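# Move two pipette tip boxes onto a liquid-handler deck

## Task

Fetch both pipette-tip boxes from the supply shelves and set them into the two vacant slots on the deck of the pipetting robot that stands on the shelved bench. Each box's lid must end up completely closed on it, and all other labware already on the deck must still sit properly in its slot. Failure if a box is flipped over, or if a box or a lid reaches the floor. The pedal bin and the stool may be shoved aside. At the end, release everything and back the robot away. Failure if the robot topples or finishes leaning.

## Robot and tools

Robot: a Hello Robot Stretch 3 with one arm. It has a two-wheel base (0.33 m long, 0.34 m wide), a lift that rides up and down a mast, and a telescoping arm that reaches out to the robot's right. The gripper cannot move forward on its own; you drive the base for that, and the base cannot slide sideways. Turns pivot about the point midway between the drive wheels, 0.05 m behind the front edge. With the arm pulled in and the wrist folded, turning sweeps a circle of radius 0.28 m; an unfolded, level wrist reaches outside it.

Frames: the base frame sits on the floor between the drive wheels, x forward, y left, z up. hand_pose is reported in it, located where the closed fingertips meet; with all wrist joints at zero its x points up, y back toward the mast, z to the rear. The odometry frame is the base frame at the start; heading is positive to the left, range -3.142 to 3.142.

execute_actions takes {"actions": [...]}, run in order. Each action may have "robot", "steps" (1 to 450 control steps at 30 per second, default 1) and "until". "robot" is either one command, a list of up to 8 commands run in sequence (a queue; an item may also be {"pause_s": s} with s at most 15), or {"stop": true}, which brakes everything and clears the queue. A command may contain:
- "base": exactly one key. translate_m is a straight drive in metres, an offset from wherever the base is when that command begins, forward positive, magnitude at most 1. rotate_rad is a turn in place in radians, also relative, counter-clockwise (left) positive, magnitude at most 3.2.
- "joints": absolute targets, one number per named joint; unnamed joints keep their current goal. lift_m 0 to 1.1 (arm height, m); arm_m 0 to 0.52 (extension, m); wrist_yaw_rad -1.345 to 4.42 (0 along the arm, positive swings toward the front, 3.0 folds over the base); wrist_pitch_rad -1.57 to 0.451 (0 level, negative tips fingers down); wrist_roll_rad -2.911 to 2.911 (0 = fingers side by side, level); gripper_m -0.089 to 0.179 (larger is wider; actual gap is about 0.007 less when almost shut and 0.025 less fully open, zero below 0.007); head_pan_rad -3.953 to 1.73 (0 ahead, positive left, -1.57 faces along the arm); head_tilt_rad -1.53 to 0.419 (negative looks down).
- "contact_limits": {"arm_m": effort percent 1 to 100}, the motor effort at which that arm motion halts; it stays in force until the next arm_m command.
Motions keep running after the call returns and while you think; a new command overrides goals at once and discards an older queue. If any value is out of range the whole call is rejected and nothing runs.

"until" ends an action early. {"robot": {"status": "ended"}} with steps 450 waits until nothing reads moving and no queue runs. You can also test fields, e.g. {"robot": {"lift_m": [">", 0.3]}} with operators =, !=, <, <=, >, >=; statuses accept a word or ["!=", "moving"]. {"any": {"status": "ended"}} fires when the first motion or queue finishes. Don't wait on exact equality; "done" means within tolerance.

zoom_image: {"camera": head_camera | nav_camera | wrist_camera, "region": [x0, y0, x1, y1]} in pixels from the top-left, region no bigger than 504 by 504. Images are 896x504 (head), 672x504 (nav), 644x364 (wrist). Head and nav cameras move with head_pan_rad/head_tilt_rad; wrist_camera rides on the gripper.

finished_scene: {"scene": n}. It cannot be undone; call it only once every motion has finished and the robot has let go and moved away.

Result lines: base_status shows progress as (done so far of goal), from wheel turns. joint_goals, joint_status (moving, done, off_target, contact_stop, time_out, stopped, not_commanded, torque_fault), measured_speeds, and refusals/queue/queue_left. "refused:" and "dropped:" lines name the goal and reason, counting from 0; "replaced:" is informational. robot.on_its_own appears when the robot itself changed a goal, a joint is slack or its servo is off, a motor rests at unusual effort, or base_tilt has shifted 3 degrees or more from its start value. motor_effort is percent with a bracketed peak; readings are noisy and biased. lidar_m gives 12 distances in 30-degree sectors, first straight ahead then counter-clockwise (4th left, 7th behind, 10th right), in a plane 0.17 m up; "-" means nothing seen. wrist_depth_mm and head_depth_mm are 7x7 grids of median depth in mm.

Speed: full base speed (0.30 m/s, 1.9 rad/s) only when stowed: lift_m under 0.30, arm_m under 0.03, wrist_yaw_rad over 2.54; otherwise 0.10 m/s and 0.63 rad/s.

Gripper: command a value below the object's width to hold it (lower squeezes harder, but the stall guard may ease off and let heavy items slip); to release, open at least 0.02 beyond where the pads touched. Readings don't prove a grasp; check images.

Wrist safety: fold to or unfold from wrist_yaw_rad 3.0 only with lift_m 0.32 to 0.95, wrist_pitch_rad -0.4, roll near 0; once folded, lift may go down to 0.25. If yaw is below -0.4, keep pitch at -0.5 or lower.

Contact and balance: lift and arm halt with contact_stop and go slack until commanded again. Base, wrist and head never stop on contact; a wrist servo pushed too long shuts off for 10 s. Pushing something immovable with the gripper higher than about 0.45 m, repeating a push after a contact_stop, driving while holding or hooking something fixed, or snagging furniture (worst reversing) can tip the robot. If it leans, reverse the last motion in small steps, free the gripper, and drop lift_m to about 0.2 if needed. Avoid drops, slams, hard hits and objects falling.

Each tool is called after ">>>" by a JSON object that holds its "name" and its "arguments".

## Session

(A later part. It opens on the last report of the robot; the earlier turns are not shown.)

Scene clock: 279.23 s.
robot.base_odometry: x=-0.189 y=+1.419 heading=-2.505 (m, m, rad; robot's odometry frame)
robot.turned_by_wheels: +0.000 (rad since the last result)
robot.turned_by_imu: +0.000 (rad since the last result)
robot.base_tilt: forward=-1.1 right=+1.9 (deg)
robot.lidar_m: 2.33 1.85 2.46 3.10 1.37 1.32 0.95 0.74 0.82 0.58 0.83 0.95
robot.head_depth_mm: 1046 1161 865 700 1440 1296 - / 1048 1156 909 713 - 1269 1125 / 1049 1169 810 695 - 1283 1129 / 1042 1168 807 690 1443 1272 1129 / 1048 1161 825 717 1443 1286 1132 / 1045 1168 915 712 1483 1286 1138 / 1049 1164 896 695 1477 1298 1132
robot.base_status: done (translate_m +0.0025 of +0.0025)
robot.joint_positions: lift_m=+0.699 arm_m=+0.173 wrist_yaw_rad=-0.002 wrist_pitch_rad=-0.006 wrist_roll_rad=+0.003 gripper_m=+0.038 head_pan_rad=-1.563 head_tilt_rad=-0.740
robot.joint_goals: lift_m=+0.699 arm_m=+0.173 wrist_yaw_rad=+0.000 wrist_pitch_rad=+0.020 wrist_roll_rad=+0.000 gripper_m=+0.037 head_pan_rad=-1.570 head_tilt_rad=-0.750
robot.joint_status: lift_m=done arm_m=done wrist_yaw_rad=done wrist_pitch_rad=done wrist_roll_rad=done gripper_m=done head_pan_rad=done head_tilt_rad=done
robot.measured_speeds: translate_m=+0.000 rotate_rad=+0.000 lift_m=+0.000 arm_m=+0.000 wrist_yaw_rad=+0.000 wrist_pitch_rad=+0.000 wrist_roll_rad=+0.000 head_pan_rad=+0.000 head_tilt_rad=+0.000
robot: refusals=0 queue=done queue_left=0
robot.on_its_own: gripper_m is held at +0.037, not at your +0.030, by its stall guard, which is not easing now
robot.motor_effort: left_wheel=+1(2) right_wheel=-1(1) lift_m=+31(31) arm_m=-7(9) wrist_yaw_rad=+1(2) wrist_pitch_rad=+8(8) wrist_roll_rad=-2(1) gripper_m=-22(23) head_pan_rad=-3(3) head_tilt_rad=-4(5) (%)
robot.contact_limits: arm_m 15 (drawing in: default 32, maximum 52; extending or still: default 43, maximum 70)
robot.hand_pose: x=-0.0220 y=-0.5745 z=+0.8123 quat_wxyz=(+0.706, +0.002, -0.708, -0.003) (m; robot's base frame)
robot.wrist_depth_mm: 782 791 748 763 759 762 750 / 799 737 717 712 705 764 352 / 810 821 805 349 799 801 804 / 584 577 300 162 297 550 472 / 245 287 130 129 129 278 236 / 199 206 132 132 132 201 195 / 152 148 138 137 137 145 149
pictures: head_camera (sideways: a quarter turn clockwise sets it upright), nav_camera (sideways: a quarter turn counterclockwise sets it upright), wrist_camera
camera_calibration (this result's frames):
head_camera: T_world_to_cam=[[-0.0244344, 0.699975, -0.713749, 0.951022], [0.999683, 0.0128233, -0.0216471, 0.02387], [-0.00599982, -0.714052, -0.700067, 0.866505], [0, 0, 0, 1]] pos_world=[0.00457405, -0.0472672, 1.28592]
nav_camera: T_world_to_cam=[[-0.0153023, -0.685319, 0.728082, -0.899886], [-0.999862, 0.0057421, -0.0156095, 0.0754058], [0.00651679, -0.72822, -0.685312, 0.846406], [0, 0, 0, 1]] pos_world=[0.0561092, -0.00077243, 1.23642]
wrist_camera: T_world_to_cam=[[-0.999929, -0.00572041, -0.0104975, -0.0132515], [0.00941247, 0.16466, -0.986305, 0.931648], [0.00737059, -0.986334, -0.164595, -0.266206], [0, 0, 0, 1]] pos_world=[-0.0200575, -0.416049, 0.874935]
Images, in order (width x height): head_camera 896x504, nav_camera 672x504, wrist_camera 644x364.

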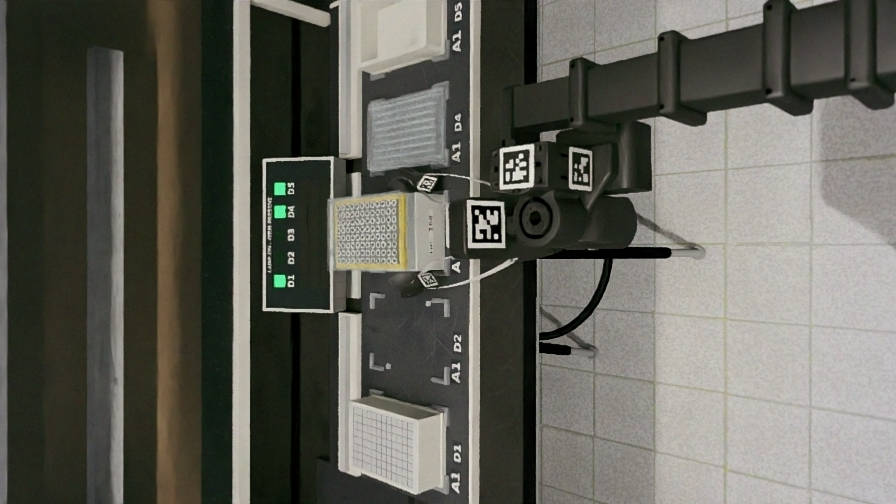

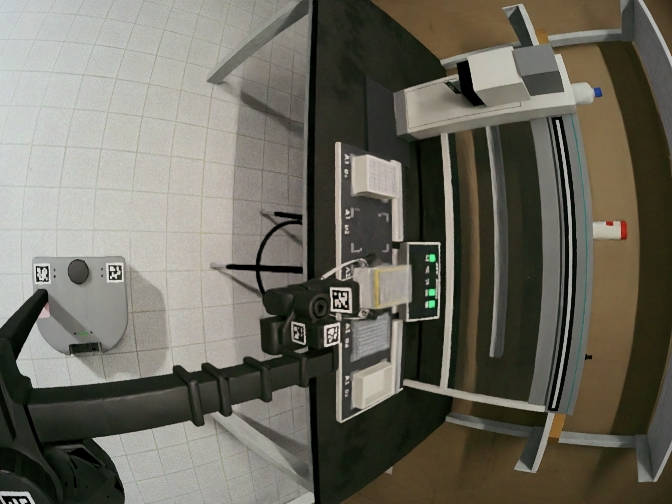

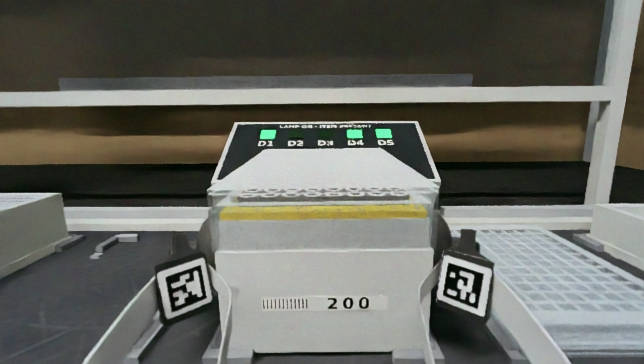

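>>> {"name": "execute_actions", "arguments": {"actions": [{"robot":{"joints":{"gripper_m":0.118}},"steps":150,"until":{"robot":{"status":"ended"}}},{"steps":10}]}}

Scene clock: 282.93 s.
robot.base_odometry: x=-0.189 y=+1.419 heading=-2.505 (m, m, rad; robot's odometry frame)
robot.turned_by_wheels: +0.000 (rad since the last result)
robot.turned_by_imu: +0.001 (rad since the last result)
robot.base_tilt: forward=-1.2 right=+1.9 (deg)
robot.lidar_m: 2.33 1.85 2.46 3.08 1.37 1.33 0.96 0.74 0.82 0.58 0.83 0.94
robot.head_depth_mm: 1043 1168 861 698 1440 1291 - / 1046 1173 912 715 - 1271 1137 / 1049 1164 812 697 - 1291 1130 / 1047 1165 808 693 1442 1272 1132 / 1051 1170 824 712 1452 1291 1129 / 1046 1167 915 712 1462 1291 1137 / 1051 1163 896 697 1488 1290 1120
robot.base_status: done (translate_m +0.0025 of +0.0025)
robot.joint_positions: lift_m=+0.699 arm_m=+0.173 wrist_yaw_rad=-0.002 wrist_pitch_rad=-0.006 wrist_roll_rad=+0.003 gripper_m=+0.118 head_pan_rad=-1.563 head_tilt_rad=-0.740
robot.joint_goals: lift_m=+0.699 arm_m=+0.173 wrist_yaw_rad=+0.000 wrist_pitch_rad=+0.020 wrist_roll_rad=+0.000 gripper_m=+0.118 head_pan_rad=-1.570 head_tilt_rad=-0.750
robot.joint_status: lift_m=done arm_m=done wrist_yaw_rad=done wrist_pitch_rad=done wrist_roll_rad=done gripper_m=done head_pan_rad=done head_tilt_rad=done
robot.measured_speeds: translate_m=+0.000 rotate_rad=+0.000 lift_m=+0.000 arm_m=+0.000 wrist_yaw_rad=+0.000 wrist_pitch_rad=+0.000 wrist_roll_rad=+0.000 head_pan_rad=+0.000 head_tilt_rad=+0.000
robot: refusals=0 queue=done queue_left=0
robot.motor_effort: left_wheel=+2(2) right_wheel=+0(0) lift_m=+32(32) arm_m=-6(8) wrist_yaw_rad=+1(1) wrist_pitch_rad=+8(8) wrist_roll_rad=-1(1) gripper_m=+0(92) head_pan_rad=-1(2) head_tilt_rad=-3(3) (%)
robot.contact_limits: arm_m 15 (drawing in: default 32, maximum 52; extending or still: default 43, maximum 70)
robot.hand_pose: x=-0.0219 y=-0.5744 z=+0.8124 quat_wxyz=(+0.706, +0.002, -0.708, -0.003) (m; robot's base frame)
robot.wrist_depth_mm: 776 764 765 765 761 757 748 / 793 790 715 729 714 757 352 / 827 815 811 347 789 800 806 / 583 571 301 178 297 547 472 / 246 291 133 131 131 284 238 / 199 214 134 133 132 208 194 / 160 146 139 138 138 144 149
pictures: head_camera (sideways: a quarter turn clockwise sets it upright), nav_camera (sideways: a quarter turn counterclockwise sets it upright), wrist_camera
camera_calibration (this result's frames):
head_camera: T_world_to_cam=[[-0.0244343, 0.699975, -0.713749, 0.951022], [0.999683, 0.0128232, -0.0216471, 0.02387], [-0.00599991, -0.714052, -0.700067, 0.866505], [0, 0, 0, 1]] pos_world=[0.00457404, -0.0472672, 1.28592]
nav_camera: T_world_to_cam=[[-0.0153024, -0.685319, 0.728082, -0.899886], [-0.999862, 0.00574222, -0.0156095, 0.0754058], [0.0065167, -0.72822, -0.685312, 0.846406], [0, 0, 0, 1]] pos_world=[0.0561092, -0.000772436, 1.23642]
wrist_camera: T_world_to_cam=[[-0.999925, -0.0062495, -0.0104914, -0.0134245], [0.00932409, 0.16407, -0.986405, 0.93151], [0.00788586, -0.986429, -0.163999, -0.26663], [0, 0, 0, 1]] pos_world=[-0.0200064, -0.415928, 0.874978]
Images, in order (width x height): head_camera 896x504, nav_camera 672x504, wrist_camera 644x364.

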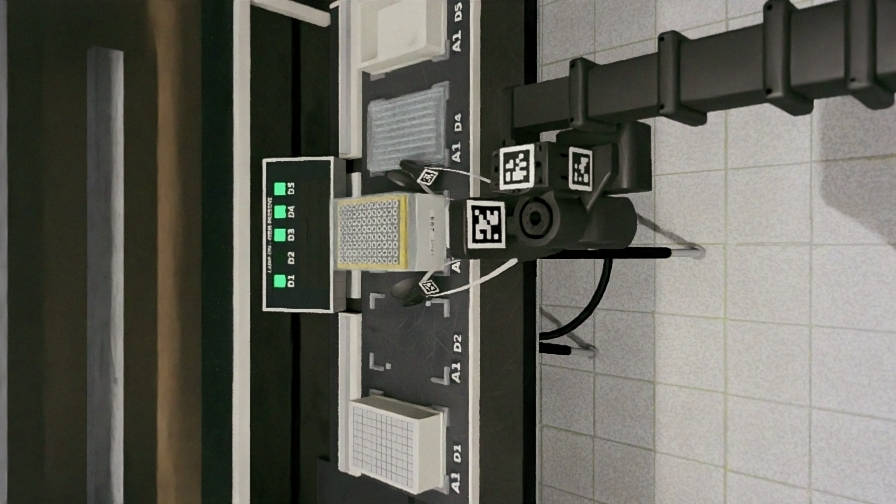

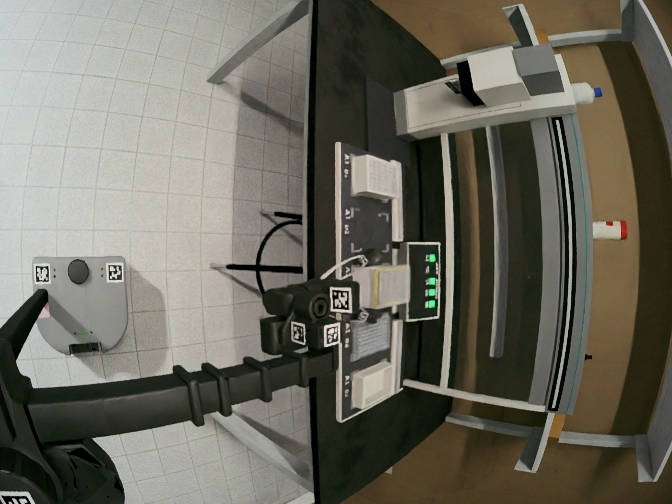

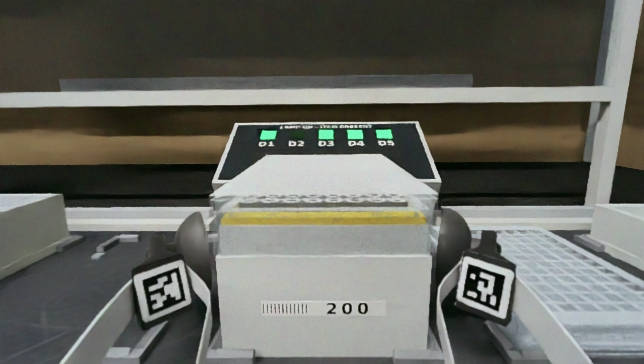

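>>> {"name": "execute_actions", "arguments": {"actions": [{"robot":[{"joints":{"lift_m":0.704}},{"joints":{"arm_m":0.0}},{"base":{"rotate_rad":-0.54}},{"base":{"translate_m":-0.50},"joints":{"lift_m":0.52,"wrist_pitch_rad":-0.12,"gripper_m":0.15}},{"base":{"rotate_rad":-1.015}}],"steps":450,"until":{"robot":{"status":"ended"}}},{"steps":450,"until":{"robot":{"status":"ended"}}}]}}

Scene clock: 307.07 s.
robot.base_odometry: x=+0.309 y=+1.468 heading=+2.224 (m, m, rad; robot's odometry frame)
robot.turned_by_wheels: -1.555 (rad since the last result)
robot.turned_by_imu: -1.563 (rad since the last result)
robot.base_tilt: forward=-1.0 right=+2.0 (deg)
robot.lidar_m: 0.74 0.95 1.45 2.20 2.25 2.92 2.84 0.89 0.83 0.53 0.54 1.46
robot.head_depth_mm: 668 682 575 1056 943 1243 1128 / 825 683 573 1046 940 1229 1173 / 822 684 575 1047 944 1246 1169 / 802 682 575 1001 947 1264 1109 / 792 685 575 996 922 1245 1127 / 505 507 564 1292 1520 1298 1128 / 425 973 1162 1421 1511 1290 1132
robot.base_status: done (rotate_rad -1.0149 of -1.0150)
robot.joint_positions: lift_m=+0.520 arm_m=+0.000 wrist_yaw_rad=+0.000 wrist_pitch_rad=-0.135 wrist_roll_rad=+0.003 gripper_m=+0.150 head_pan_rad=-1.563 head_tilt_rad=-0.740
robot.joint_goals: lift_m=+0.520 arm_m=+0.000 wrist_yaw_rad=+0.000 wrist_pitch_rad=-0.120 wrist_roll_rad=+0.000 gripper_m=+0.150 head_pan_rad=-1.570 head_tilt_rad=-0.750
robot.joint_status: lift_m=done arm_m=done wrist_yaw_rad=done wrist_pitch_rad=done wrist_roll_rad=done gripper_m=done head_pan_rad=done head_tilt_rad=done
robot.measured_speeds: translate_m=+0.000 rotate_rad=+0.000 lift_m=+0.000 arm_m=+0.000 wrist_yaw_rad=+0.000 wrist_pitch_rad=+0.000 wrist_roll_rad=+0.000 head_pan_rad=+0.000 head_tilt_rad=+0.000
robot: refusals=0 queue=done queue_left=0
robot.motor_effort: left_wheel=+4(10) right_wheel=-4(9) lift_m=+31(45) arm_m=-6(7) wrist_yaw_rad=+0(0) wrist_pitch_rad=+5(8) wrist_roll_rad=-1(1) gripper_m=+0(89) head_pan_rad=-2(2) head_tilt_rad=-3(2) (%)
robot.hand_pose: x=-0.0216 y=-0.3960 z=+0.6006 quat_wxyz=(+0.705, +0.048, -0.706, -0.048) (m; robot's base frame)
robot.wrist_depth_mm: 708 251 469 647 640 642 647 / 746 263 464 684 680 696 678 / 776 284 463 692 708 710 709 / 824 290 412 444 458 461 452 / 881 856 319 317 314 332 313 / 916 - 412 846 843 - 748 / 884 858 468 791 764 786 691
pictures: head_camera (sideways: a quarter turn clockwise sets it upright), nav_camera (sideways: a quarter turn counterclockwise sets it upright), wrist_camera
camera_calibration (this result's frames):
head_camera: T_world_to_cam=[[-0.0244347, 0.700023, -0.713702, 0.95096], [0.999683, 0.0128248, -0.0216468, 0.0238695], [-0.00600018, -0.714005, -0.700115, 0.866568], [0, 0, 0, 1]] pos_world=[0.00457404, -0.0472661, 1.28592]
nav_camera: T_world_to_cam=[[-0.0153019, -0.685369, 0.728035, -0.899826], [-0.999862, 0.00574316, -0.0156086, 0.0754046], [0.00651644, -0.728174, -0.685362, 0.846471], [0, 0, 0, 1]] pos_world=[0.0561091, -0.000767998, 1.23642]
wrist_camera: T_world_to_cam=[[-0.999916, -0.00606567, -0.0114373, -0.0135708], [0.00918691, 0.290006, -0.956981, 0.725493], [0.00912161, -0.957005, -0.289926, -0.0380404], [0, 0, 0, 1]] pos_world=[-0.0198877, -0.246885, 0.683099]
Images, in order (width x height): head_camera 896x504, nav_camera 672x504, wrist_camera 644x364.

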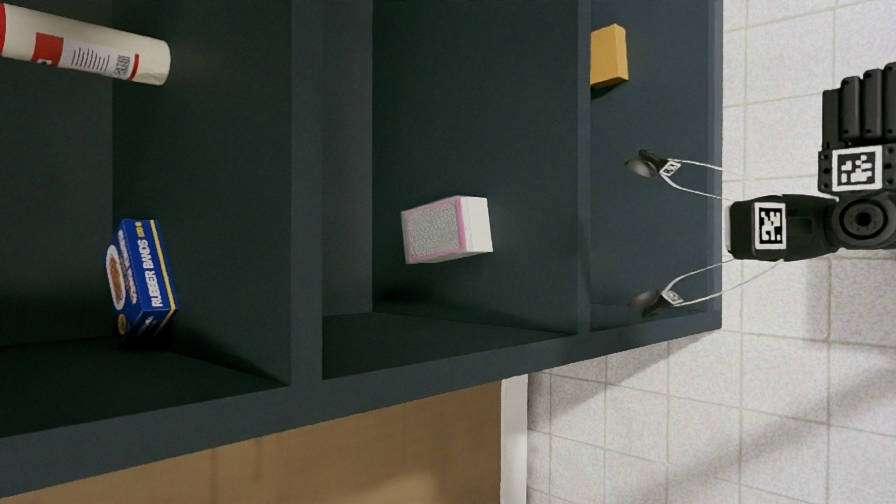

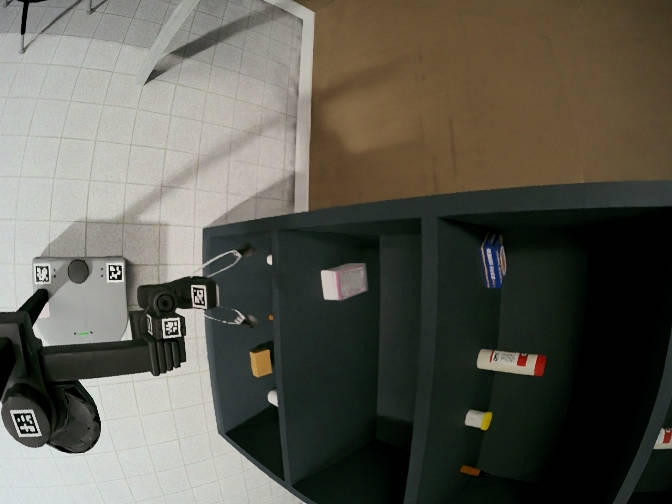

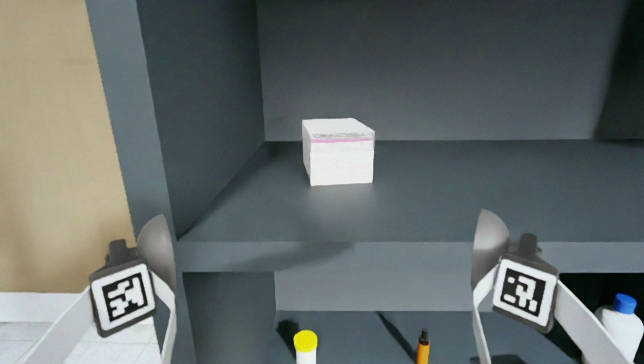

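>>> {"name": "execute_actions", "arguments": {"actions": [{"robot":{"base":{"translate_m":-0.052},"joints":{"lift_m":0.495,"wrist_yaw_rad":0.12,"arm_m":0.22}},"steps":450,"until":{"robot":{"status":"ended"}}}]}}

Scene clock: 314.67 s.
robot.base_odometry: x=+0.341 y=+1.426 heading=+2.224 (m, m, rad; robot's odometry frame)
robot.turned_by_wheels: +0.000 (rad since the last result)
robot.turned_by_imu: +0.001 (rad since the last result)
robot.base_tilt: forward=-1.1 right=+1.9 (deg)
robot.lidar_m: 0.79 1.00 1.48 2.19 2.25 2.87 2.79 0.85 0.94 0.68 0.55 1.46
robot.head_depth_mm: 819 682 575 1056 946 1242 1131 / 674 683 575 1050 941 1250 1154 / 820 683 573 1061 903 1245 1129 / 821 682 575 992 948 1243 1134 / 807 683 574 1043 943 1239 1129 / 730 651 575 732 949 1297 1134 / 490 501 580 1417 1514 1291 1131
robot.base_status: done (translate_m -0.0520 of -0.0520)
robot.joint_positions: lift_m=+0.495 arm_m=+0.220 wrist_yaw_rad=+0.120 wrist_pitch_rad=-0.135 wrist_roll_rad=+0.003 gripper_m=+0.150 head_pan_rad=-1.563 head_tilt_rad=-0.740
robot.joint_goals: lift_m=+0.495 arm_m=+0.220 wrist_yaw_rad=+0.120 wrist_pitch_rad=-0.120 wrist_roll_rad=+0.000 gripper_m=+0.150 head_pan_rad=-1.570 head_tilt_rad=-0.750
robot.joint_status: lift_m=done arm_m=done wrist_yaw_rad=done wrist_pitch_rad=done wrist_roll_rad=done gripper_m=done head_pan_rad=done head_tilt_rad=done
robot.measured_speeds: translate_m=+0.000 rotate_rad=+0.000 lift_m=+0.000 arm_m=+0.000 wrist_yaw_rad=+0.000 wrist_pitch_rad=+0.000 wrist_roll_rad=+0.000 head_pan_rad=+0.000 head_tilt_rad=+0.000
robot: refusals=0 queue=done queue_left=0
robot.motor_effort: left_wheel=+4(7) right_wheel=-3(9) lift_m=+31(30) arm_m=+5(4) wrist_yaw_rad=+0(2) wrist_pitch_rad=+5(5) wrist_roll_rad=-1(1) gripper_m=+0(0) head_pan_rad=-2(1) head_tilt_rad=-4(3) (%)
robot.hand_pose: x=+0.0085 y=-0.6135 z=+0.5755 quat_wxyz=(+0.706, +0.090, -0.702, -0.006) (m; robot's base frame)
robot.wrist_depth_mm: 195 256 429 466 445 430 419 / 195 259 423 482 467 454 431 / 198 259 428 493 486 471 457 / 199 261 367 226 344 374 372 / 200 251 262 234 246 275 257 / 196 - 199 199 197 - 196 / - 160 161 161 160 159 158
pictures: head_camera (sideways: a quarter turn clockwise sets it upright), nav_camera (sideways: a quarter turn counterclockwise sets it upright), wrist_camera
camera_calibration (this result's frames):
head_camera: T_world_to_cam=[[-0.0244347, 0.700023, -0.713702, 0.95096], [0.999683, 0.0128247, -0.0216468, 0.0238695], [-0.00600027, -0.714005, -0.700115, 0.866568], [0, 0, 0, 1]] pos_world=[0.00457404, -0.0472661, 1.28592]
nav_camera: T_world_to_cam=[[-0.015302, -0.685369, 0.728035, -0.899826], [-0.999862, 0.00574328, -0.0156086, 0.0754046], [0.00651635, -0.728174, -0.685362, 0.846471], [0, 0, 0, 1]] pos_world=[0.0561091, -0.000767992, 1.23642]
wrist_camera: T_world_to_cam=[[-0.991983, -0.125852, -0.0114408, -0.0586882], [-0.0256948, 0.289513, -0.956829, 0.764151], [0.123731, -0.948864, -0.290426, -0.249411], [0, 0, 0, 1]] pos_world=[-0.00772317, -0.465275, 0.658055]
Images, in order (width x height): head_camera 896x504, nav_camera 672x504, wrist_camera 644x364.

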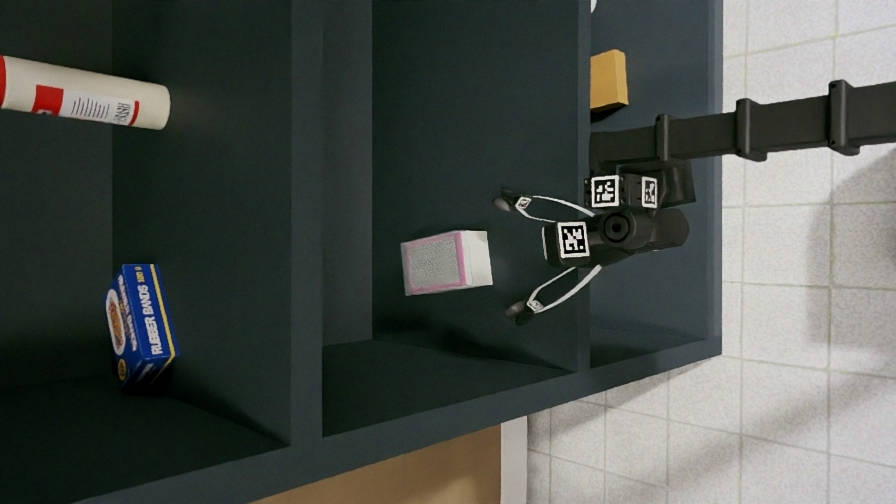

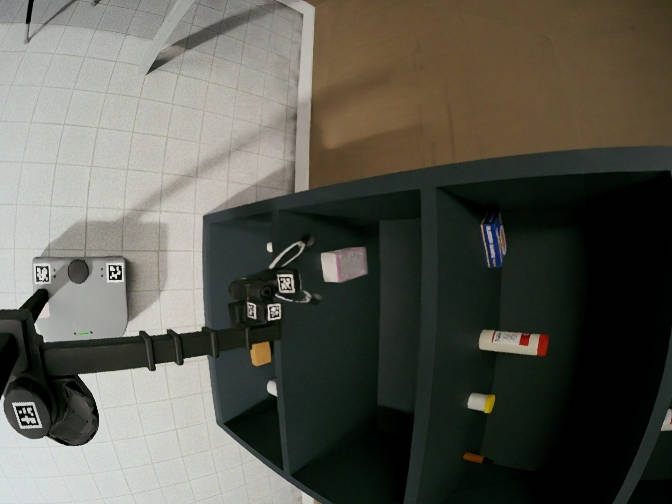

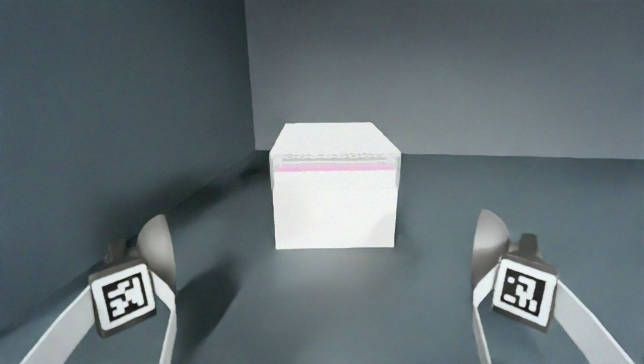

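>>> {"name": "execute_actions", "arguments": {"actions": [{"robot":[{"joints":{"lift_m":0.485,"wrist_yaw_rad":0.135}},{"joints":{"arm_m":0.33}}],"steps":450,"until":{"robot":{"status":"ended"}}}]}}

Scene clock: 319.80 s.
robot.base_odometry: x=+0.341 y=+1.426 heading=+2.224 (m, m, rad; robot's odometry frame)
robot.turned_by_wheels: +0.000 (rad since the last result)
robot.turned_by_imu: +0.001 (rad since the last result)
robot.base_tilt: forward=-0.9 right=+2.0 (deg)
robot.lidar_m: 0.80 1.00 1.48 2.19 2.25 2.88 2.80 0.85 0.94 0.67 0.55 1.46
robot.head_depth_mm: 819 682 575 1053 946 1242 1129 / 675 682 574 1059 947 1254 1153 / 821 684 572 1060 - 1235 1131 / 820 684 574 993 1318 1240 1127 / 806 683 576 1043 947 1244 1131 / 731 653 574 734 945 1286 1126 / 487 501 578 1419 1511 1288 1124
robot.base_status: done (translate_m -0.0520 of -0.0520)
robot.joint_positions: lift_m=+0.485 arm_m=+0.330 wrist_yaw_rad=+0.134 wrist_pitch_rad=-0.135 wrist_roll_rad=+0.003 gripper_m=+0.150 head_pan_rad=-1.563 head_tilt_rad=-0.740
robot.joint_goals: lift_m=+0.485 arm_m=+0.330 wrist_yaw_rad=+0.135 wrist_pitch_rad=-0.120 wrist_roll_rad=+0.000 gripper_m=+0.150 head_pan_rad=-1.570 head_tilt_rad=-0.750
robot.joint_status: lift_m=done arm_m=done wrist_yaw_rad=done wrist_pitch_rad=done wrist_roll_rad=done gripper_m=done head_pan_rad=done head_tilt_rad=done
robot.measured_speeds: translate_m=+0.000 rotate_rad=+0.000 lift_m=+0.000 arm_m=+0.000 wrist_yaw_rad=+0.000 wrist_pitch_rad=+0.000 wrist_roll_rad=+0.000 head_pan_rad=+0.000 head_tilt_rad=+0.000
robot: refusals=0 queue=done queue_left=0
robot.motor_effort: left_wheel=+4(5) right_wheel=-4(4) lift_m=+31(32) arm_m=+5(7) wrist_yaw_rad=+0(1) wrist_pitch_rad=+5(5) wrist_roll_rad=-1(1) gripper_m=+0(0) head_pan_rad=-2(2) head_tilt_rad=-2(3) (%)
robot.hand_pose: x=+0.0121 y=-0.7230 z=+0.5655 quat_wxyz=(+0.707, +0.095, -0.701, -0.001) (m; robot's base frame)
robot.wrist_depth_mm: 190 247 370 366 346 336 324 / 192 250 385 381 363 350 338 / 194 255 400 394 381 367 356 / 195 254 297 150 316 344 338 / 196 241 119 119 121 252 236 / 185 - 123 123 124 - 180 / - 147 132 131 134 145 145
pictures: head_camera (sideways: a quarter turn clockwise sets it upright), nav_camera (sideways: a quarter turn counterclockwise sets it upright), wrist_camera
camera_calibration (this result's frames):
head_camera: T_world_to_cam=[[-0.0244347, 0.700023, -0.713702, 0.95096], [0.999683, 0.0128248, -0.0216468, 0.0238695], [-0.00600018, -0.714005, -0.700115, 0.866568], [0, 0, 0, 1]] pos_world=[0.00457404, -0.0472661, 1.28592]
nav_camera: T_world_to_cam=[[-0.0153019, -0.685369, 0.728035, -0.899826], [-0.999862, 0.00574316, -0.0156086, 0.0754046], [0.00651644, -0.728174, -0.685362, 0.846471], [0, 0, 0, 1]] pos_world=[0.0561091, -0.000767986, 1.23642]
wrist_camera: T_world_to_cam=[[-0.990041, -0.140315, -0.0114406, -0.0794692], [-0.0299174, 0.289107, -0.956829, 0.786142], [0.137565, -0.946958, -0.290426, -0.355491], [0, 0, 0, 1]] pos_world=[-0.0062553, -0.575065, 0.64805]
Images, in order (width x height): head_camera 896x504, nav_camera 672x504, wrist_camera 644x364.

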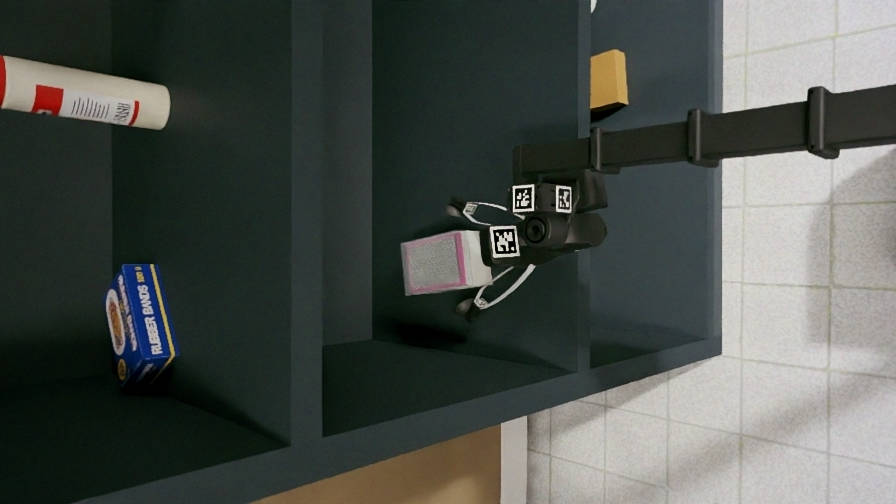

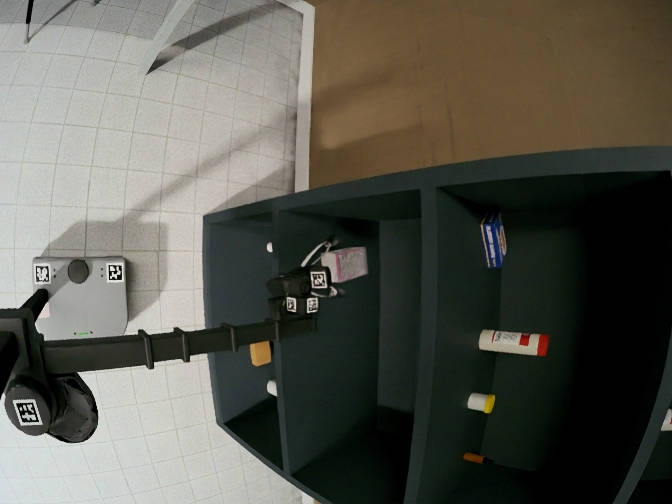

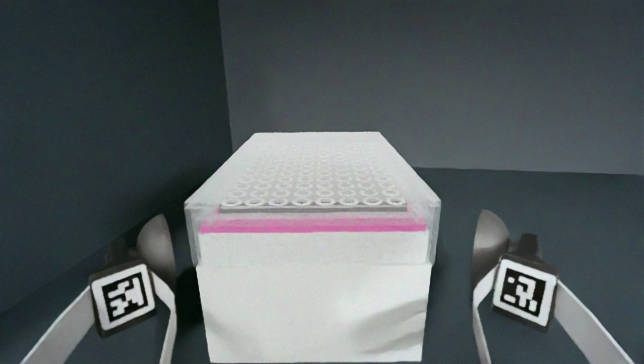

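>>> {"name": "execute_actions", "arguments": {"actions": [{"robot":{"base":{"translate_m":0.003}},"steps":100,"until":{"robot":{"status":"ended"}}},{"robot":{"joints":{"gripper_m":0.035}},"steps":150,"until":{"robot":{"status":"ended"}}},{"steps":10},{"robot":{"joints":{"lift_m":0.54,"wrist_pitch_rad":0.0}},"steps":200,"until":{"robot":{"status":"ended"}}},{"steps":15}]}}

Scene clock: 326.80 s.
robot.base_odometry: x=+0.339 y=+1.429 heading=+2.224 (m, m, rad; robot's odometry frame)
robot.turned_by_wheels: +0.000 (rad since the last result)
robot.turned_by_imu: +0.001 (rad since the last result)
robot.base_tilt: forward=-1.1 right=+1.9 (deg)
robot.lidar_m: 0.79 1.00 1.48 2.19 2.25 2.87 2.79 0.85 0.94 0.66 0.55 1.45
robot.head_depth_mm: 823 683 573 1053 943 1237 1133 / 682 681 572 1054 944 1253 - / 817 683 573 1085 1347 1233 1126 / 820 683 574 933 1322 1243 1138 / 807 682 574 1025 945 1236 1132 / 716 653 573 730 984 1293 1125 / 480 501 580 1413 1510 1295 1128
robot.base_status: done (translate_m +0.0030 of +0.0030)
robot.joint_positions: lift_m=+0.540 arm_m=+0.330 wrist_yaw_rad=+0.136 wrist_pitch_rad=-0.042 wrist_roll_rad=+0.003 gripper_m=+0.039 head_pan_rad=-1.563 head_tilt_rad=-0.740
robot.joint_goals: lift_m=+0.540 arm_m=+0.330 wrist_yaw_rad=+0.135 wrist_pitch_rad=+0.000 wrist_roll_rad=+0.000 gripper_m=+0.038 head_pan_rad=-1.570 head_tilt_rad=-0.750
robot.joint_status: lift_m=done arm_m=done wrist_yaw_rad=done wrist_pitch_rad=done wrist_roll_rad=done gripper_m=done head_pan_rad=done head_tilt_rad=done
robot.measured_speeds: translate_m=+0.000 rotate_rad=+0.000 lift_m=+0.000 arm_m=+0.000 wrist_yaw_rad=+0.000 wrist_pitch_rad=+0.000 wrist_roll_rad=+0.000 head_pan_rad=+0.000 head_tilt_rad=+0.000
robot: refusals=0 queue=done queue_left=0
robot.motor_effort: left_wheel=+5(9) right_wheel=-4(5) lift_m=+45(45) arm_m=+5(5) wrist_yaw_rad=+0(1) wrist_pitch_rad=+13(14) wrist_roll_rad=-1(1) gripper_m=-21(100) head_pan_rad=-2(2) head_tilt_rad=-3(2) (%)
robot.hand_pose: x=+0.0131 y=-0.7273 z=+0.6435 quat_wxyz=(+0.706, +0.063, -0.705, +0.033) (m; robot's base frame)
robot.wrist_depth_mm: 187 245 379 366 355 339 331 / 188 247 389 383 368 353 342 / 190 247 402 397 382 365 351 / 191 250 377 202 391 376 364 / 190 252 131 132 133 388 376 / 192 233 132 132 133 330 319 / 193 245 235 134 135 251 254
pictures: head_camera (sideways: a quarter turn clockwise sets it upright), nav_camera (sideways: a quarter turn counterclockwise sets it upright), wrist_camera
camera_calibration (this result's frames):
head_camera: T_world_to_cam=[[-0.0244347, 0.700023, -0.713702, 0.95096], [0.999683, 0.0128248, -0.0216468, 0.0238695], [-0.00600018, -0.714005, -0.700115, 0.866568], [0, 0, 0, 1]] pos_world=[0.00457404, -0.0472661, 1.28592]
nav_camera: T_world_to_cam=[[-0.0153019, -0.685369, 0.728035, -0.899826], [-0.999862, 0.00574316, -0.0156086, 0.0754046], [0.00651644, -0.728174, -0.685362, 0.846471], [0, 0, 0, 1]] pos_world=[0.0561091, -0.000767994, 1.23642]
wrist_camera: T_world_to_cam=[[-0.989648, -0.143108, -0.0107812, -0.080612], [-0.0182166, 0.19978, -0.979671, 0.811628], [0.142353, -0.969334, -0.200319, -0.41133], [0, 0, 0, 1]] pos_world=[-0.00643858, -0.572399, 0.711862]
Images, in order (width x height): head_camera 896x504, nav_camera 672x504, wrist_camera 644x364.

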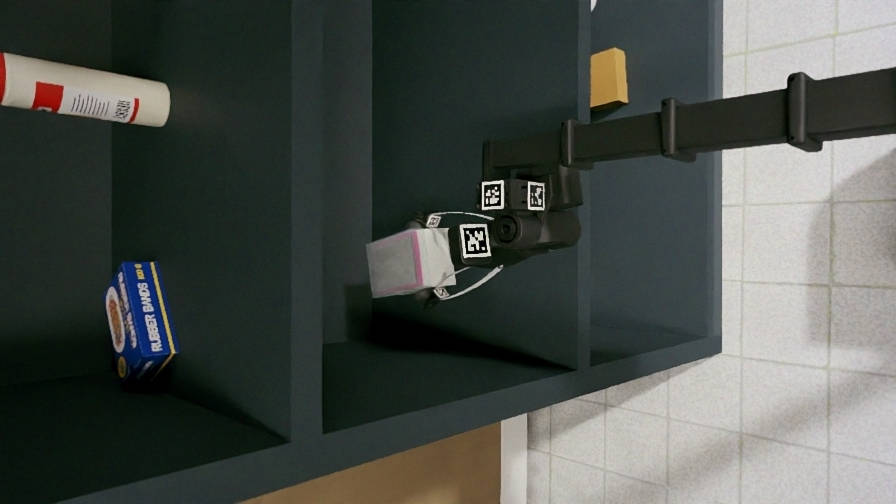

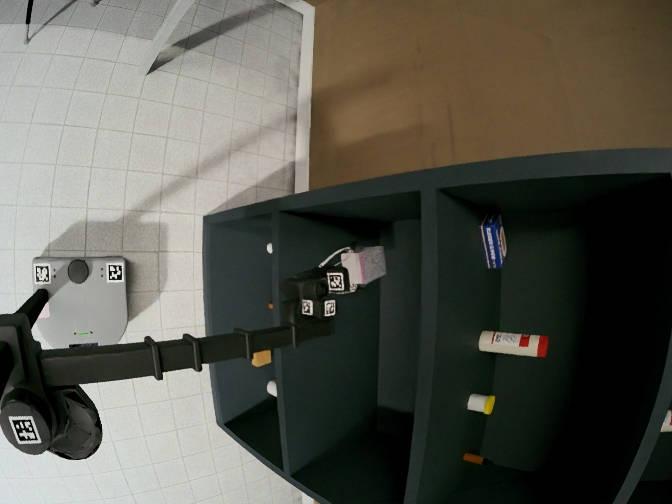

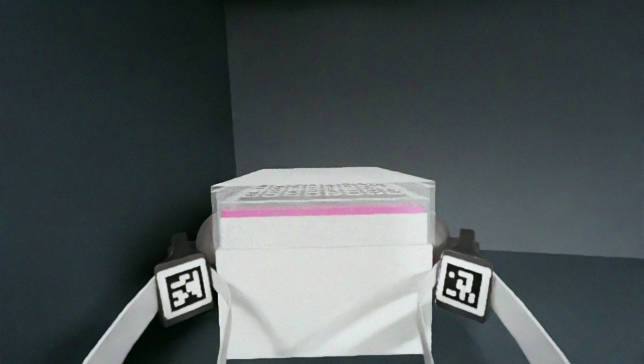

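>>> {"name": "execute_actions", "arguments": {"actions": [{"robot":{"joints":{"wrist_pitch_rad":0.1}},"steps":200,"until":{"robot":{"status":"ended"}}},{"steps":30}]}}

Scene clock: 344.07 s.
robot.base_odometry: x=+0.339 y=+1.429 heading=+2.224 (m, m, rad; robot's odometry frame)
robot.turned_by_wheels: +0.000 (rad since the last result)
robot.turned_by_imu: +0.001 (rad since the last result)
robot.base_tilt: forward=-1.1 right=+1.9 (deg)
robot.lidar_m: 0.80 0.99 1.48 2.19 2.26 2.88 2.80 0.85 0.94 0.66 0.55 1.46
robot.head_depth_mm: 818 682 572 1057 943 1239 1132 / 684 682 574 1052 949 1244 - / 822 680 574 1088 1360 1238 1131 / 822 681 573 915 1317 1242 1122 / 805 683 575 1025 945 1239 1132 / 715 653 574 730 987 1296 1128 / 480 502 579 1421 1501 1291 1135
robot.base_status: done (translate_m +0.0030 of +0.0030)
robot.joint_positions: lift_m=+0.540 arm_m=+0.330 wrist_yaw_rad=+0.136 wrist_pitch_rad=+0.056 wrist_roll_rad=+0.003 gripper_m=+0.039 head_pan_rad=-1.563 head_tilt_rad=-0.740
robot.joint_goals: lift_m=+0.540 arm_m=+0.330 wrist_yaw_rad=+0.135 wrist_pitch_rad=+0.100 wrist_roll_rad=+0.000 gripper_m=+0.038 head_pan_rad=-1.570 head_tilt_rad=-0.750
robot.joint_status: lift_m=done arm_m=done wrist_yaw_rad=done wrist_pitch_rad=done wrist_roll_rad=done gripper_m=done head_pan_rad=done head_tilt_rad=done
robot.measured_speeds: translate_m=+0.000 rotate_rad=+0.000 lift_m=+0.000 arm_m=+0.000 wrist_yaw_rad=+0.000 wrist_pitch_rad=+0.000 wrist_roll_rad=+0.000 head_pan_rad=+0.000 head_tilt_rad=+0.000
robot: refusals=0 queue=done queue_left=0
robot.motor_effort: left_wheel=+4(5) right_wheel=-3(3) lift_m=+45(45) arm_m=+5(5) wrist_yaw_rad=-1(1) wrist_pitch_rad=+13(14) wrist_roll_rad=-1(1) gripper_m=-22(22) head_pan_rad=-2(3) head_tilt_rad=-3(2) (%)
robot.hand_pose: x=+0.0134 y=-0.7294 z=+0.6687 quat_wxyz=(+0.703, +0.029, -0.707, +0.067) (m; robot's base frame)
robot.wrist_depth_mm: 190 248 393 378 367 351 340 / 189 248 400 391 375 358 346 / 191 248 405 401 380 366 358 / 191 248 374 203 392 377 361 / 191 248 132 132 132 386 371 / 192 231 131 131 133 385 372 / 192 265 278 134 135 303 302
pictures: head_camera (sideways: a quarter turn clockwise sets it upright), nav_camera (sideways: a quarter turn counterclockwise sets it upright), wrist_camera
camera_calibration (this result's frames):
head_camera: T_world_to_cam=[[-0.0244347, 0.700023, -0.713702, 0.95096], [0.999683, 0.0128248, -0.0216468, 0.0238695], [-0.00600018, -0.714005, -0.700115, 0.866569], [0, 0, 0, 1]] pos_world=[0.00457404, -0.0472661, 1.28592]
nav_camera: T_world_to_cam=[[-0.0153019, -0.685369, 0.728035, -0.899826], [-0.999862, 0.00574316, -0.0156086, 0.0754046], [0.00651644, -0.728173, -0.685362, 0.846471], [0, 0, 0, 1]] pos_world=[0.0561091, -0.000767982, 1.23642]
wrist_camera: T_world_to_cam=[[-0.989499, -0.144197, -0.00997584, -0.081672], [-0.00506725, 0.103581, -0.994608, 0.776386], [0.144452, -0.984113, -0.103224, -0.484173], [0, 0, 0, 1]] pos_world=[-0.0069402, -0.568677, 0.721407]
Images, in order (width x height): head_camera 896x504, nav_camera 672x504, wrist_camera 644x364.

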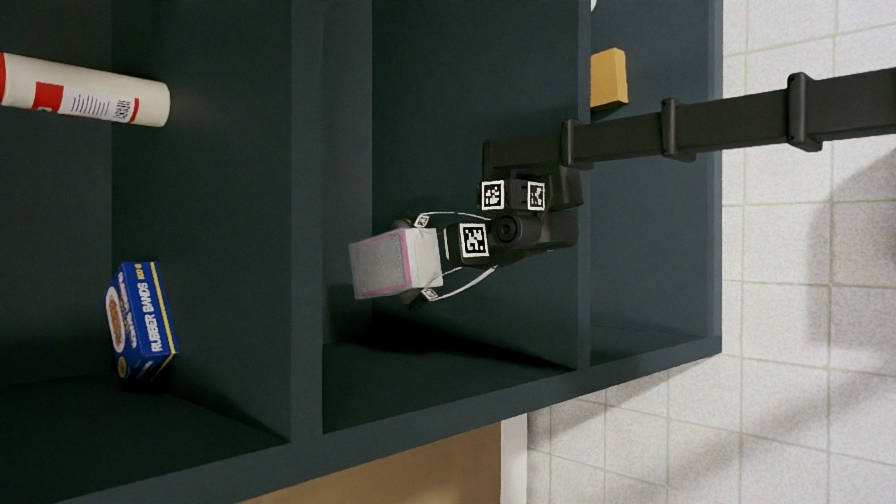

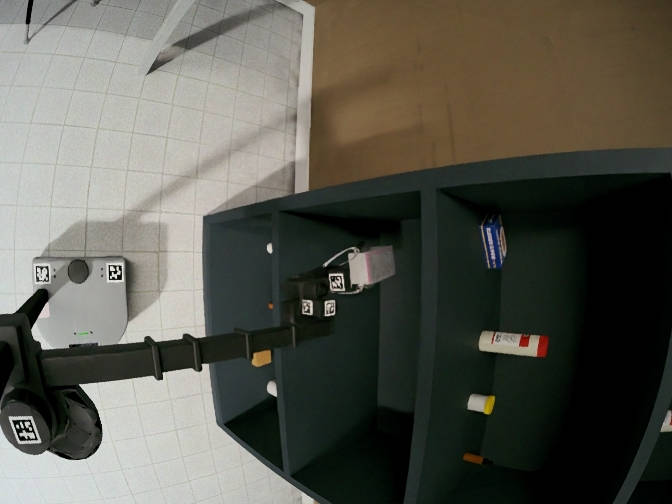

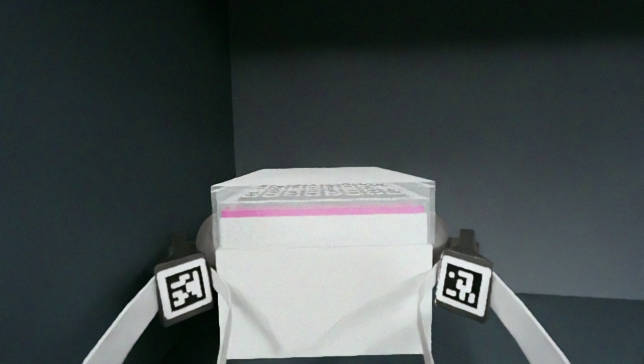

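>>> {"name": "execute_actions", "arguments": {"actions": [{"robot":[{"joints":{"arm_m":0.0,"wrist_yaw_rad":0.0}},{"base":{"rotate_rad":1.051}},{"base":{"translate_m":0.634},"joints":{"lift_m":0.78}},{"base":{"rotate_rad":0.503}}],"steps":450,"until":{"robot":{"status":"ended"}}},{"steps":450,"until":{"robot":{"status":"ended"}}}]}}

Scene clock: 366.17 s.
robot.base_odometry: x=-0.290 y=+1.345 heading=-2.506 (m, m, rad; robot's odometry frame)
robot.turned_by_wheels: +1.554 (rad since the last result)
robot.turned_by_imu: +1.567 (rad since the last result)
robot.base_tilt: forward=-1.0 right=+2.0 (deg)
robot.lidar_m: 2.20 1.73 2.28 3.08 2.23 1.44 1.08 0.85 0.86 0.60 1.17 0.84
robot.head_depth_mm: 1043 1163 863 716 1473 1365 - / 1038 1159 811 691 1446 - - / 1048 1166 809 516 1484 - 1085 / 1047 1167 917 507 1496 1270 1110 / 1052 1169 916 698 1464 1293 1126 / 1046 1169 897 710 1478 1299 1127 / 1029 751 826 734 1474 1290 1136
robot.base_status: done (rotate_rad +0.5029 of +0.5030)
robot.joint_positions: lift_m=+0.780 arm_m=+0.000 wrist_yaw_rad=+0.000 wrist_pitch_rad=+0.058 wrist_roll_rad=+0.003 gripper_m=+0.039 head_pan_rad=-1.563 head_tilt_rad=-0.741
robot.joint_goals: lift_m=+0.780 arm_m=+0.000 wrist_yaw_rad=+0.000 wrist_pitch_rad=+0.100 wrist_roll_rad=+0.000 gripper_m=+0.038 head_pan_rad=-1.570 head_tilt_rad=-0.750
robot.joint_status: lift_m=done arm_m=done wrist_yaw_rad=done wrist_pitch_rad=done wrist_roll_rad=done gripper_m=done head_pan_rad=done head_tilt_rad=done
robot.measured_speeds: translate_m=+0.000 rotate_rad=+0.000 lift_m=+0.000 arm_m=+0.000 wrist_yaw_rad=+0.000 wrist_pitch_rad=+0.000 wrist_roll_rad=+0.000 head_pan_rad=+0.000 head_tilt_rad=+0.000
robot: refusals=0 queue=done queue_left=0
robot.motor_effort: left_wheel=-2(7) right_wheel=+3(10) lift_m=+44(45) arm_m=-6(3) wrist_yaw_rad=+0(4) wrist_pitch_rad=+13(13) wrist_roll_rad=-1(1) gripper_m=-22(22) head_pan_rad=-2(1) head_tilt_rad=-3(3) (%)
robot.hand_pose: x=-0.0214 y=-0.4025 z=+0.9092 quat_wxyz=(+0.706, -0.020, -0.707, +0.020) (m; robot's base frame)
robot.wrist_depth_mm: 375 473 707 721 710 713 667 / 396 487 981 957 930 963 921 / 978 496 963 974 954 953 965 / - 508 - 202 993 - 975 / 634 520 131 131 133 674 648 / 424 441 131 132 132 425 386 / 333 311 284 134 135 308 306
pictures: head_camera (sideways: a quarter turn clockwise sets it upright), nav_camera (sideways: a quarter turn counterclockwise sets it upright), wrist_camera
camera_calibration (this result's frames):
head_camera: T_world_to_cam=[[-0.0244349, 0.700057, -0.713669, 0.950917], [0.999683, 0.0128257, -0.0216465, 0.0238692], [-0.00600051, -0.713972, -0.700149, 0.866612], [0, 0, 0, 1]] pos_world=[0.00457403, -0.0472653, 1.28591]
nav_camera: T_world_to_cam=[[-0.0153018, -0.685403, 0.728003, -0.899783], [-0.999862, 0.00574402, -0.015608, 0.0754038], [0.00651611, -0.728141, -0.685396, 0.846515], [0, 0, 0, 1]] pos_world=[0.0561091, -0.000764898, 1.23642]
wrist_camera: T_world_to_cam=[[-0.999911, -0.00884565, -0.00996301, -0.0123607], [0.00901446, 0.101465, -0.994798, 0.981161], [0.00981054, -0.9948, -0.101376, -0.141455], [0, 0, 0, 1]] pos_world=[-0.0198165, -0.240382, 0.961594]
Images, in order (width x height): head_camera 896x504, nav_camera 672x504, wrist_camera 644x364.

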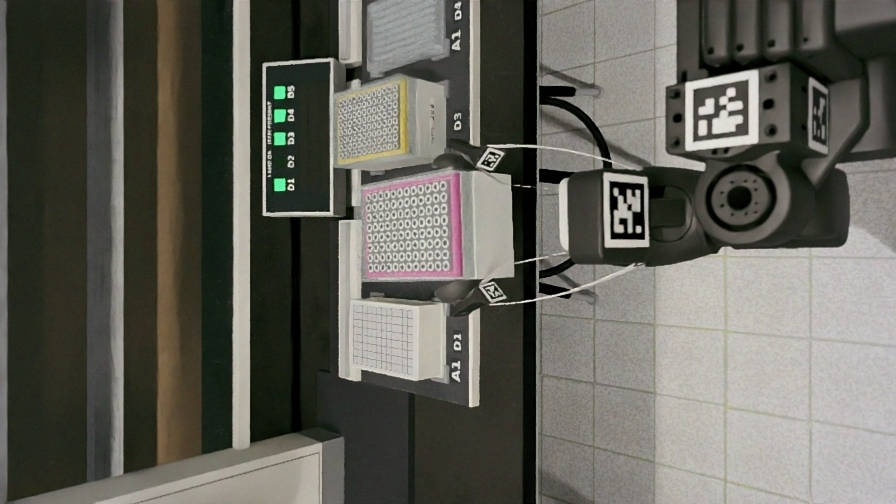

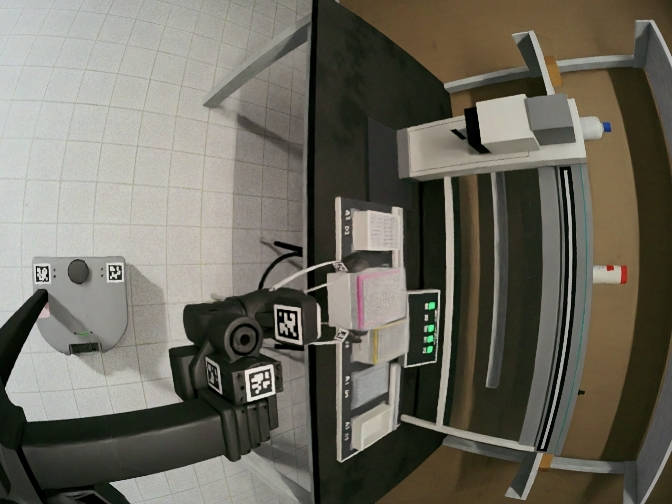

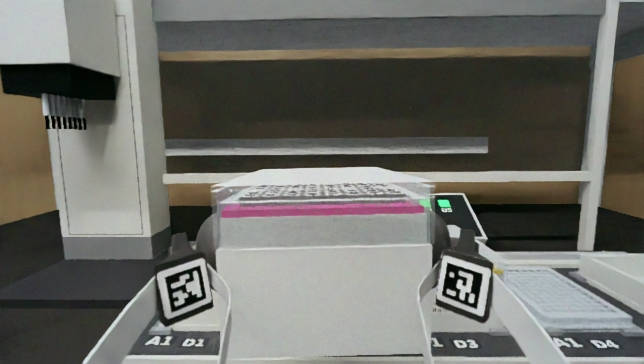

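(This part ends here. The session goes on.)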